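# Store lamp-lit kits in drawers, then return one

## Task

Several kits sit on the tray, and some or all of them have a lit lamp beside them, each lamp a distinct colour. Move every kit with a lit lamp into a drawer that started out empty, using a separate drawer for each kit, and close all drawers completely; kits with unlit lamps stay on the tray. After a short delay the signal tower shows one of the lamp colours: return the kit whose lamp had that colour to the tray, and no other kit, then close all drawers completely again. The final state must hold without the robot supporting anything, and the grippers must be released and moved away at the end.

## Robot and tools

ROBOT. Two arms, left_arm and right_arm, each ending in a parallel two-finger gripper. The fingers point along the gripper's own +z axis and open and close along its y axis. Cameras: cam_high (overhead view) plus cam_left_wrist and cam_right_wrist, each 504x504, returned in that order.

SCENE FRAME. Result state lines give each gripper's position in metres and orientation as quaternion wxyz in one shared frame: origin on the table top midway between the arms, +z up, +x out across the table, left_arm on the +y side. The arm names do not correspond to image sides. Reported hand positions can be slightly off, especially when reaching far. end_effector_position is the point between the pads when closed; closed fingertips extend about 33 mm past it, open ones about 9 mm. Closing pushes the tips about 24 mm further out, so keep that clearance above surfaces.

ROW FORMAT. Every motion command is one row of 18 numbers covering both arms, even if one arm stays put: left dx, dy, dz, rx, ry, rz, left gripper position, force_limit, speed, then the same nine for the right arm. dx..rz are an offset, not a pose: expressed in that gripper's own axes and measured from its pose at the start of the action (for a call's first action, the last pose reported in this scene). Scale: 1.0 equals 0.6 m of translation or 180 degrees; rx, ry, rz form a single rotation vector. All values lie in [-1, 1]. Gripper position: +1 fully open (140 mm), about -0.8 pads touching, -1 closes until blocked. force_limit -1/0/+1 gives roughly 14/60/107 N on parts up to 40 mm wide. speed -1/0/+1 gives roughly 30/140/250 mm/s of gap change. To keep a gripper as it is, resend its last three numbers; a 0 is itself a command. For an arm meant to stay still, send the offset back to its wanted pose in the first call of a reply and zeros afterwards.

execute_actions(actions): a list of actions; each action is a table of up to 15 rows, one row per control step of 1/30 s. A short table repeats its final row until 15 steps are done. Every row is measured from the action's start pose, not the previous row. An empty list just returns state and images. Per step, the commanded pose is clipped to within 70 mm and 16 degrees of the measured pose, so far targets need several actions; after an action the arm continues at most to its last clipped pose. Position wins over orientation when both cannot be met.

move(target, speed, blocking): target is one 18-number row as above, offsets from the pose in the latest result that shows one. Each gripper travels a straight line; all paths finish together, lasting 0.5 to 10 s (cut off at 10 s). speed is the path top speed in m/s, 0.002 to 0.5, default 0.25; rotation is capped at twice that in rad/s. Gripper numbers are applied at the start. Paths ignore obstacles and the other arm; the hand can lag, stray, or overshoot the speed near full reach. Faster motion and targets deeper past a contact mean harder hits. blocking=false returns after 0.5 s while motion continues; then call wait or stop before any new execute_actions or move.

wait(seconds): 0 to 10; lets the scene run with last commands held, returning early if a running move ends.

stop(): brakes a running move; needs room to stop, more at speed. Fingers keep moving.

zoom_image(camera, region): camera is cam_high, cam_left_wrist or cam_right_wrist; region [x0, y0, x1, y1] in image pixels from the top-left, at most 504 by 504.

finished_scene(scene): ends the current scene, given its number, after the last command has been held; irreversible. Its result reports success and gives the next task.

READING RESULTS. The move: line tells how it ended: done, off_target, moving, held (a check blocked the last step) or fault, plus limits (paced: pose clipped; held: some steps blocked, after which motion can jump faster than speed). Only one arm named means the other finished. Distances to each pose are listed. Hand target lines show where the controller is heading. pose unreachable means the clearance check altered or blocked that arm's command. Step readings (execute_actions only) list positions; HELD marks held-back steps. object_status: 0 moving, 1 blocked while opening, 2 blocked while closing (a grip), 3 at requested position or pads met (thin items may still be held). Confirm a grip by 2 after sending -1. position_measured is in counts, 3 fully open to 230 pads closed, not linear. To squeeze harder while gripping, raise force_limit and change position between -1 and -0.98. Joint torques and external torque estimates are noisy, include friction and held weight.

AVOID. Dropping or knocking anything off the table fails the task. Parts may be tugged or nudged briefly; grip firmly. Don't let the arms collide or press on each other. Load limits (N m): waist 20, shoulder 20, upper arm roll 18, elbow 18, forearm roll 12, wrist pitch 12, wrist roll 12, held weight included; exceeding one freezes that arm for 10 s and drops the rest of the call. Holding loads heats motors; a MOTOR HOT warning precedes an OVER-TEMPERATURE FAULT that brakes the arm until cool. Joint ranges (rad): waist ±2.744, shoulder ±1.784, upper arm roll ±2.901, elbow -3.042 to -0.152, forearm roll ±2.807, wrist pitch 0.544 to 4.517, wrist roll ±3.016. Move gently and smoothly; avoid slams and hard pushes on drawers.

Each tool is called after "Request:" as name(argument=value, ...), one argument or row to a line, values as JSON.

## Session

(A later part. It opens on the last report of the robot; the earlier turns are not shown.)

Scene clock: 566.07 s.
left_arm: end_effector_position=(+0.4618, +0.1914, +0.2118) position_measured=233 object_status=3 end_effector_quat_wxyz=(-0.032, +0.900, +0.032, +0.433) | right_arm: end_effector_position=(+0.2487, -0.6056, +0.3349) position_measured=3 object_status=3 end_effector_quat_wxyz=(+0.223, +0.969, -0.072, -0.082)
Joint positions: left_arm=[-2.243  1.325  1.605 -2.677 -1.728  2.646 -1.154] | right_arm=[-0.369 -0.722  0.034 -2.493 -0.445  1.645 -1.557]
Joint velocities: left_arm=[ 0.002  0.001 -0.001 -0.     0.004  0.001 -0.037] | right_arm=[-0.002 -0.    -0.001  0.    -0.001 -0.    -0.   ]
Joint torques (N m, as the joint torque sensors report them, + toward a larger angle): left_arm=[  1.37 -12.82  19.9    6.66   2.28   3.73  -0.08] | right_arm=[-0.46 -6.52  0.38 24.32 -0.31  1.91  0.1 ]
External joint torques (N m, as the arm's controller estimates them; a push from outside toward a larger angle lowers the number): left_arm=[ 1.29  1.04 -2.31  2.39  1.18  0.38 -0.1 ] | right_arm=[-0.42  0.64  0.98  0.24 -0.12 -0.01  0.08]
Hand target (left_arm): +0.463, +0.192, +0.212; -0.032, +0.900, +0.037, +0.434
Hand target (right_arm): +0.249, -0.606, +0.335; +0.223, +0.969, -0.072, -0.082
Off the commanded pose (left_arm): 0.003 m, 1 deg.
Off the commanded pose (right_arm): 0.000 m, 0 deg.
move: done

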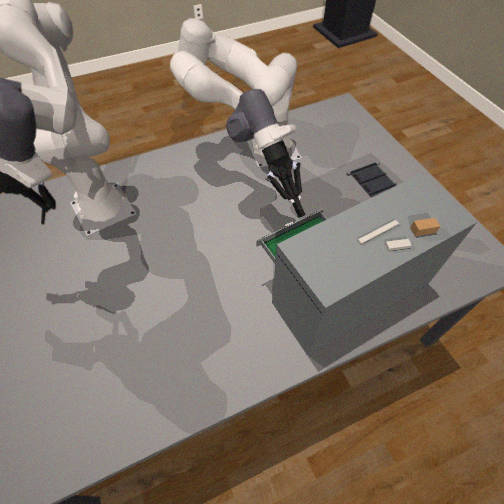

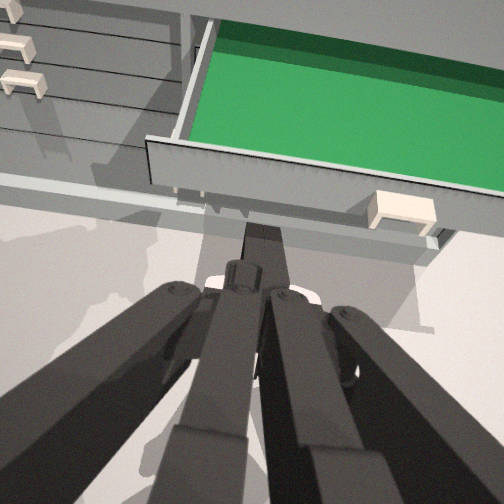

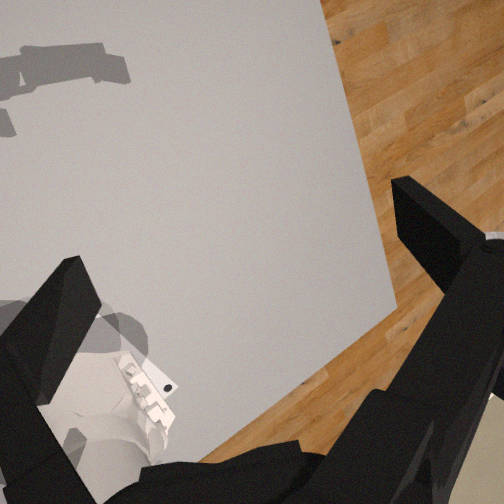

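Request:
move(
  target=[0.02,0,-0.017,0,0,0,-1,0,0,0,0,0,0,0,0,1,0,0],
  speed=0.05,
)

Request:
move(
  target=[0.065,0,0.085,0,0,0,-1,0,0,0,0,0,0,0,0,1,0,0],
  speed=0.05,
)

Scene clock: 568.47 s.
left_arm: end_effector_position=(+0.4625, +0.1908, +0.2291) position_measured=233 object_status=3 end_effector_quat_wxyz=(-0.033, +0.899, +0.030, +0.436) | right_arm: end_effector_position=(+0.2487, -0.6056, +0.3349) position_measured=3 object_status=3 end_effector_quat_wxyz=(+0.223, +0.969, -0.072, -0.082)
Joint positions: left_arm=[-2.255  1.322  1.652 -2.678 -1.669  2.637 -1.173] | right_arm=[-0.369 -0.722  0.034 -2.493 -0.445  1.645 -1.557]
Joint velocities: left_arm=[ 0.001 -0.005  0.004 -0.001  0.019 -0.004 -0.01 ] | right_arm=[ 0.002 -0.    -0.    -0.    -0.001 -0.     0.001]
Joint torques (N m, as the joint torque sensors report them, + toward a larger angle): left_arm=[ -0.85 -14.46  22.77   4.18   2.02   2.93   0.01] | right_arm=[-0.62 -6.18  0.38 24.26 -0.31  1.88  0.12]
External joint torques (N m, as the arm's controller estimates them; a push from outside toward a larger angle lowers the number): left_arm=[-0.98 -0.87  0.63 -1.09  0.93 -0.44 -0.01] | right_arm=[-0.6   0.95  0.96  0.18 -0.12 -0.04  0.1 ]
Hand target (left_arm): +0.461, +0.191, +0.228; -0.032, +0.900, +0.032, +0.433
Hand target (right_arm): +0.249, -0.606, +0.335; +0.223, +0.969, -0.072, -0.082
Off the commanded pose (left_arm): 0.002 m, 0 deg.
Off the commanded pose (right_arm): 0.000 m, 0 deg.
move: done

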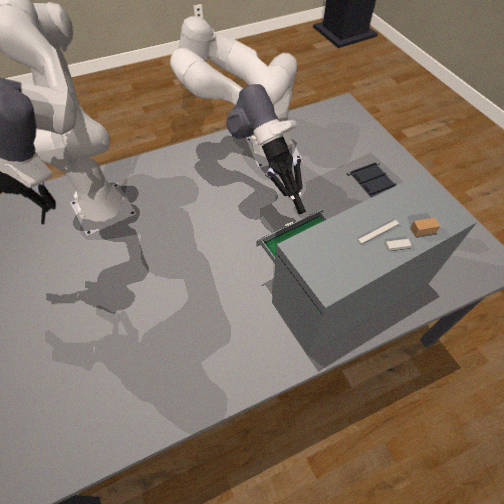

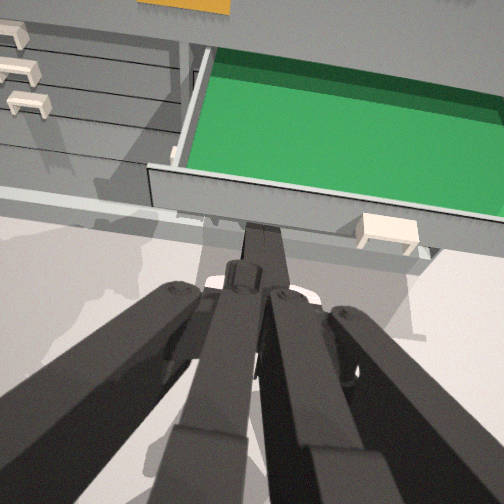

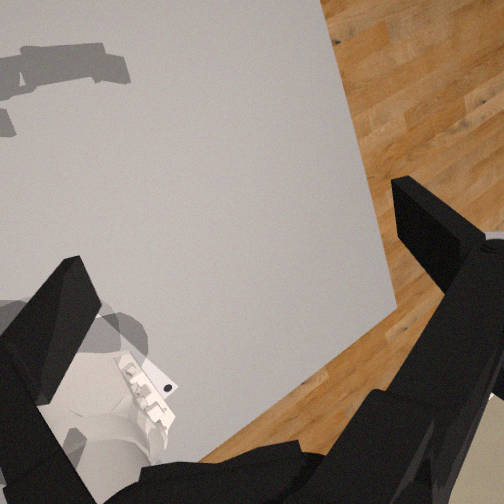

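Scene clock: 570.07 s.
left_arm: end_effector_position=(+0.5260, +0.1990, +0.2290) position_measured=233 object_status=3 end_effector_quat_wxyz=(-0.033, +0.899, +0.036, +0.436) | right_arm: end_effector_position=(+0.2487, -0.6056, +0.3349) position_measured=3 object_status=3 end_effector_quat_wxyz=(+0.223, +0.969, -0.072, -0.082)
Joint positions: left_arm=[-2.009  1.307  1.619 -2.511 -1.756  2.614 -1.053] | right_arm=[-0.369 -0.722  0.034 -2.493 -0.445  1.645 -1.557]
Joint velocities: left_arm=[ 0.004 -0.     0.     0.001 -0.01  -0.003  0.034] | right_arm=[ 0.001 -0.001 -0.     0.001  0.     0.    -0.002]
Joint torques (N m, as the joint torque sensors report them, + toward a larger angle): left_arm=[  2.02 -16.57  23.6    7.65  -0.03   2.67   0.42] | right_arm=[-0.32 -6.53  0.67 24.39 -0.26  1.91  0.14]
External joint torques (N m, as the arm's controller estimates them; a push from outside toward a larger angle lowers the number): left_arm=[ 2.12 -0.19 -1.5   2.1  -1.16 -0.61  0.4 ] | right_arm=[-0.28  0.64  1.27  0.3  -0.07 -0.01  0.12]
Hand target (left_arm): +0.527, +0.197, +0.227; -0.032, +0.900, +0.030, +0.434
Hand target (right_arm): +0.249, -0.606, +0.335; +0.223, +0.969, -0.072, -0.082
Off the commanded pose (left_arm): 0.003 m, 1 deg.
Off the commanded pose (right_arm): 0.000 m, 0 deg.
move: done

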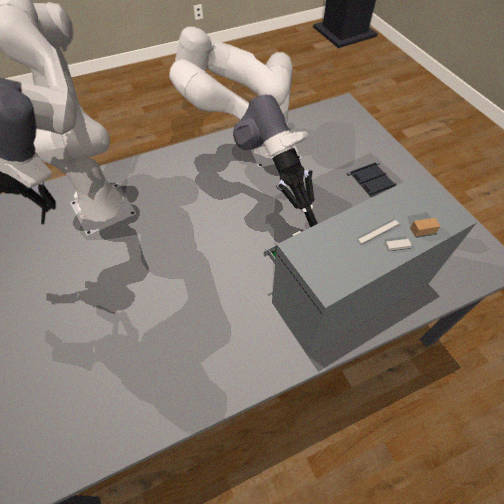

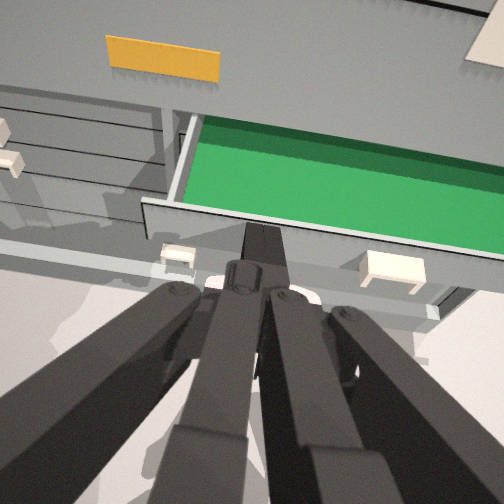

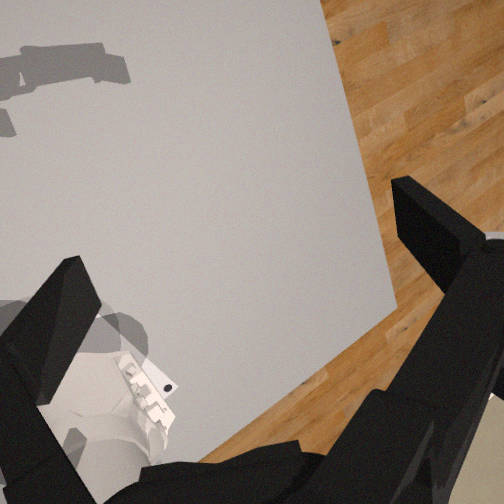

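Request:
move(
  target=[0.067,0,0.117,0,0,0,-1,0,0,0,0,0,0,0,0,1,0,0],
  speed=0.05,
)

Scene clock: 573.07 s.
left_arm: end_effector_position=(+0.6048, +0.2088, +0.2174) position_measured=233 object_status=3 end_effector_quat_wxyz=(-0.032, +0.899, +0.039, +0.435) | right_arm: end_effector_position=(+0.2487, -0.6056, +0.3349) position_measured=3 object_status=3 end_effector_quat_wxyz=(+0.223, +0.969, -0.072, -0.082)
Joint positions: left_arm=[-1.73   1.307  1.549 -2.291 -1.83   2.597 -0.971] | right_arm=[-0.369 -0.722  0.034 -2.493 -0.445  1.645 -1.557]
Joint velocities: left_arm=[ 0.005  0.    -0.004  0.003 -0.002  0.001  0.015] | right_arm=[-0.    -0.001  0.    -0.    -0.001 -0.     0.001]
Joint torques (N m, as the joint torque sensors report them, + toward a larger angle): left_arm=[  1.72 -20.74  26.65   6.65  -0.07   2.82   0.36] | right_arm=[-0.62 -6.33  0.55 24.38 -0.3   1.92  0.11]
External joint torques (N m, as the arm's controller estimates them; a push from outside toward a larger angle lowers the number): left_arm=[ 1.73  0.4  -1.69  1.3  -1.21 -0.37  0.34] | right_arm=[-0.61  0.82  1.13  0.3  -0.11  0.    0.09]
Hand target (left_arm): +0.606, +0.208, +0.216; -0.032, +0.900, +0.036, +0.434
Hand target (right_arm): +0.249, -0.606, +0.335; +0.223, +0.969, -0.072, -0.082
Off the commanded pose (left_arm): 0.002 m, 0 deg.
Off the commanded pose (right_arm): 0.000 m, 0 deg.
move: done

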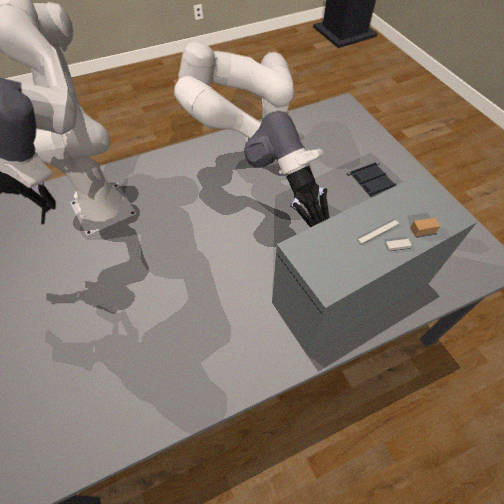

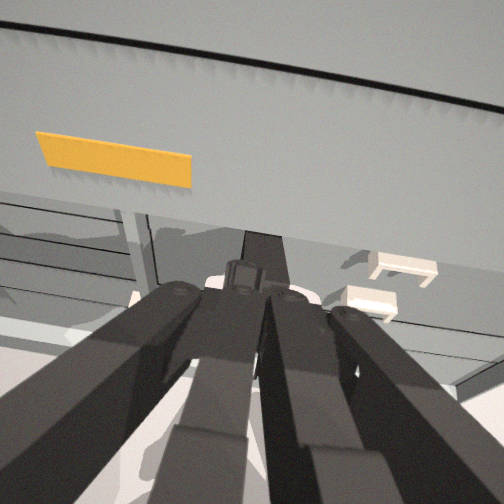

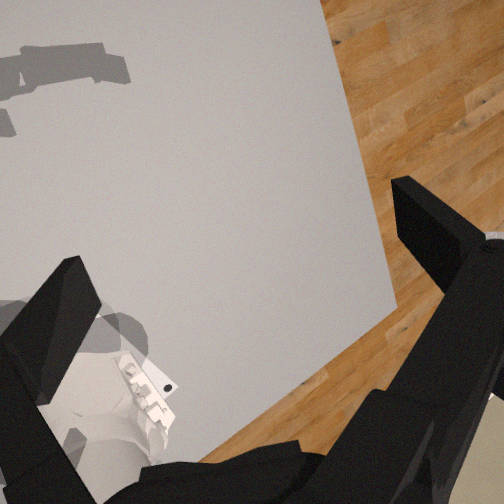

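Tip is tucked under the fascia; push on, slightly lower.

Request:
move(
  target=[0,0,0.018,0,0,0,-1,0,0,0,0,0,0,0,0,1,0,0],
  speed=0.02,
)

Request:
move(
  target=[-0.055,0,-0.06,0,0,0,-1,0,0,0,0,0,0,0,0,1,0,0],
  speed=0.08,
)

Scene clock: 577.33 s.
left_arm: end_effector_position=(+0.6098, +0.2093, +0.2152) position_measured=233 object_status=3 end_effector_quat_wxyz=(-0.032, +0.898, +0.040, +0.437) | right_arm: end_effector_position=(+0.2487, -0.6056, +0.3349) position_measured=3 object_status=3 end_effector_quat_wxyz=(+0.223, +0.969, -0.072, -0.082)
Joint positions: left_arm=[-1.714  1.309  1.539 -2.277 -1.842  2.604 -0.964] | right_arm=[-0.369 -0.722  0.034 -2.493 -0.445  1.645 -1.557]
Joint velocities: left_arm=[ 0.     0.    -0.002  0.002 -0.003  0.007  0.005] | right_arm=[ 0.    -0.001 -0.     0.    -0.001  0.    -0.002]
Joint torques (N m, as the joint torque sensors report them, + toward a larger angle): left_arm=[ 10.32 -19.3   24.24  11.69  -0.66   2.5    0.34] | right_arm=[-0.29 -6.41  0.37 24.35 -0.29  1.92  0.13]
External joint torques (N m, as the arm's controller estimates them; a push from outside toward a larger angle lowers the number): left_arm=[10.32  2.2  -4.27  6.41 -1.81 -0.68  0.32] | right_arm=[-0.3   0.68  0.91  0.3  -0.11  0.    0.11]
Hand target (left_arm): +0.613, +0.210, +0.211; -0.032, +0.899, +0.039, +0.435
Hand target (right_arm): +0.249, -0.606, +0.335; +0.223, +0.969, -0.072, -0.082
Off the commanded pose (left_arm): 0.006 m, 0 deg.
Off the commanded pose (right_arm): 0.000 m, 0 deg.
move: off_target (left_arm)

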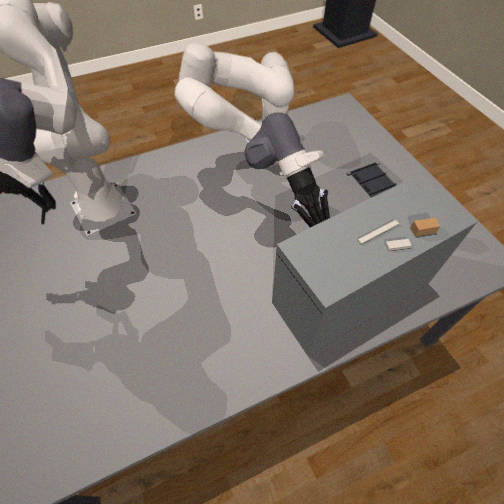

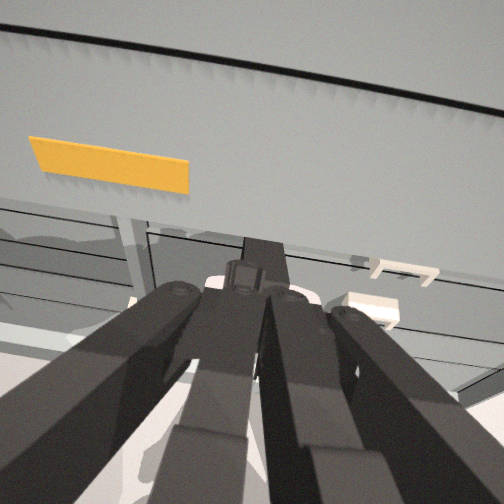

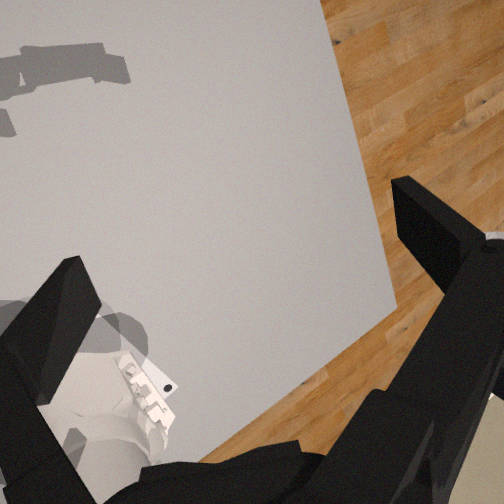

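Scene clock: 578.30 s.
left_arm: end_effector_position=(+0.5620, +0.2026, +0.2101) position_measured=233 object_status=3 end_effector_quat_wxyz=(-0.034, +0.899, +0.035, +0.436) | right_arm: end_effector_position=(+0.2487, -0.6056, +0.3349) position_measured=3 object_status=3 end_effector_quat_wxyz=(+0.223, +0.969, -0.072, -0.082)
Joint positions: left_arm=[-1.871  1.309  1.552 -2.409 -1.842  2.623 -0.981] | right_arm=[-0.369 -0.722  0.034 -2.493 -0.445  1.645 -1.557]
Joint velocities: left_arm=[-0.002  0.     0.002 -0.004 -0.001  0.005 -0.015] | right_arm=[ 0.002 -0.001  0.002  0.    -0.001  0.001 -0.002]
Joint torques (N m, as the joint torque sensors report them, + toward a larger angle): left_arm=[ -0.95 -18.68  27.65   3.44   1.25   3.57  -0.06] | right_arm=[-0.54 -6.61  0.56 24.36 -0.3   1.92  0.12]
External joint torques (N m, as the arm's controller estimates them; a push from outside toward a larger angle lowers the number): left_arm=[-0.96  0.    0.99 -1.52  0.08  0.38 -0.08] | right_arm=[-0.66  0.48  0.95  0.31 -0.13 -0.02  0.1 ]
Hand target (left_arm): +0.562, +0.204, +0.212; -0.033, +0.898, +0.040, +0.438
Hand target (right_arm): +0.249, -0.606, +0.335; +0.223, +0.969, -0.072, -0.082
Off the commanded pose (left_arm): 0.002 m, 1 deg.
Off the commanded pose (right_arm): 0.000 m, 0 deg.
move: done

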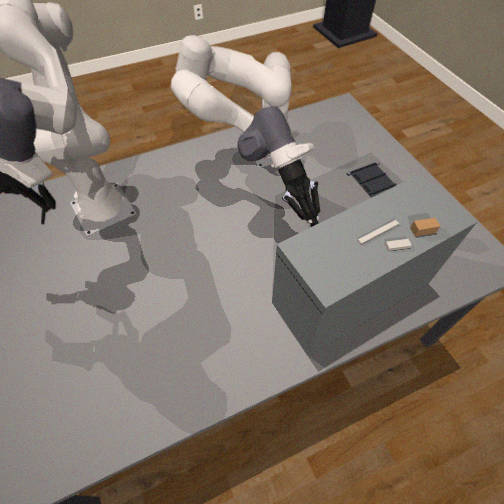

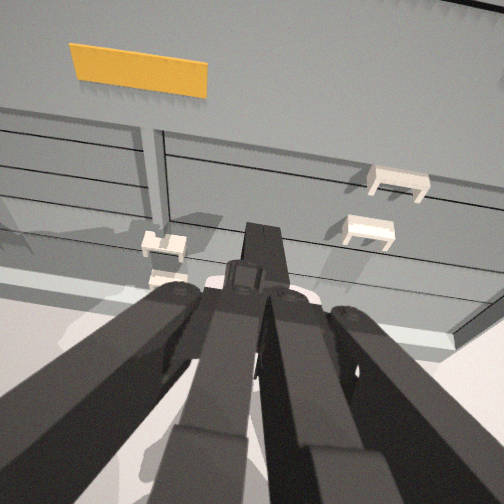

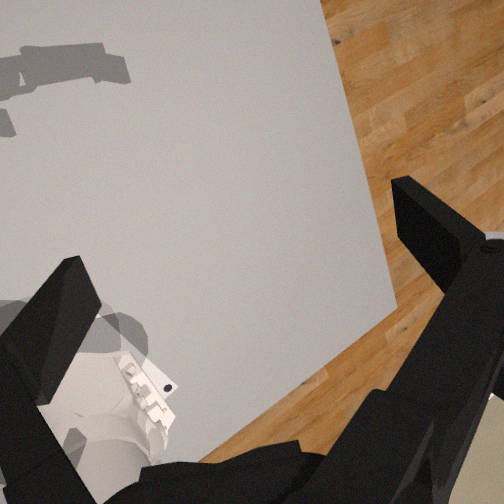

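Request:
move(
  target=[-0.08,-0.05,-0.2,0,0,0,-1,0,0,0,0,0,0,0,0,1,0,0],
  speed=0.15,
)

Request:
zoom_image(
  camera="cam_left_wrist",
  region=[100,20,504,240],
)

Scene clock: 581.27 s.
left_arm: end_effector_position=(+0.4357, +0.2182, +0.2496) position_measured=233 object_status=3 end_effector_quat_wxyz=(-0.037, +0.897, +0.030, +0.440) | right_arm: end_effector_position=(+0.2487, -0.6056, +0.3349) position_measured=3 object_status=3 end_effector_quat_wxyz=(+0.223, +0.969, -0.072, -0.082)
Joint positions: left_arm=[-2.37   1.325  1.746 -2.79  -1.598  2.632 -1.174] | right_arm=[-0.369 -0.722  0.034 -2.493 -0.445  1.645 -1.557]
Joint velocities: left_arm=[ 0.002 -0.    -0.    -0.     0.01  -0.    -0.04 ] | right_arm=[-0.002 -0.     0.    -0.001  0.     0.    -0.001]
Joint torques (N m, as the joint torque sensors report them, + toward a larger angle): left_arm=[ -1.27 -11.35  20.98   6.36   2.19   3.2   -0.11] | right_arm=[-0.46 -6.32  0.54 24.36 -0.3   1.93  0.14]
External joint torques (N m, as the arm's controller estimates them; a push from outside toward a larger angle lowers the number): left_arm=[-1.3   0.26  1.34 -0.42  1.1  -0.16 -0.13] | right_arm=[-0.42  0.77  1.12  0.34 -0.11  0.02  0.12]
Hand target (left_arm): +0.435, +0.219, +0.250; -0.035, +0.897, +0.036, +0.440
Hand target (right_arm): +0.249, -0.606, +0.335; +0.223, +0.969, -0.072, -0.082
Off the commanded pose (left_arm): 0.003 m, 1 deg.
Off the commanded pose (right_arm): 0.000 m, 0 deg.
move: done

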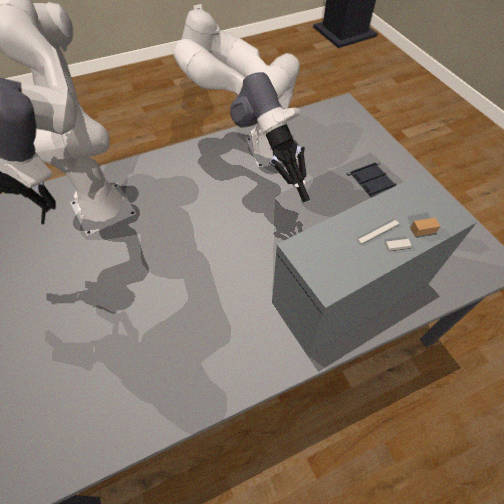

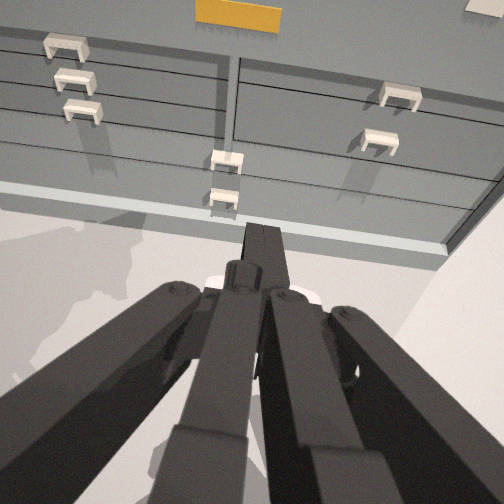

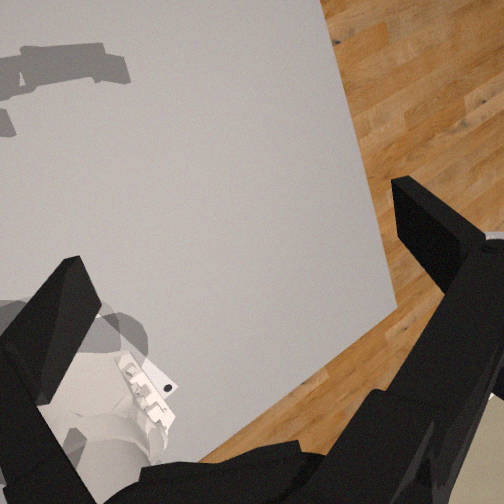

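Region (100, 20, 504, 240) of cam_left_wrist's 504x504 image, scaled by 1.248, with more detail than that image has; it fills the top 274 rows of this view, and the rest is white.

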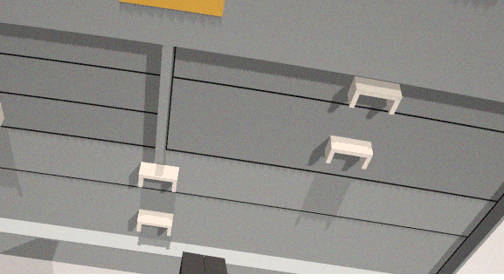

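Request:
finished_scene(
  scene=2,
)

The scene is finished: the task was done.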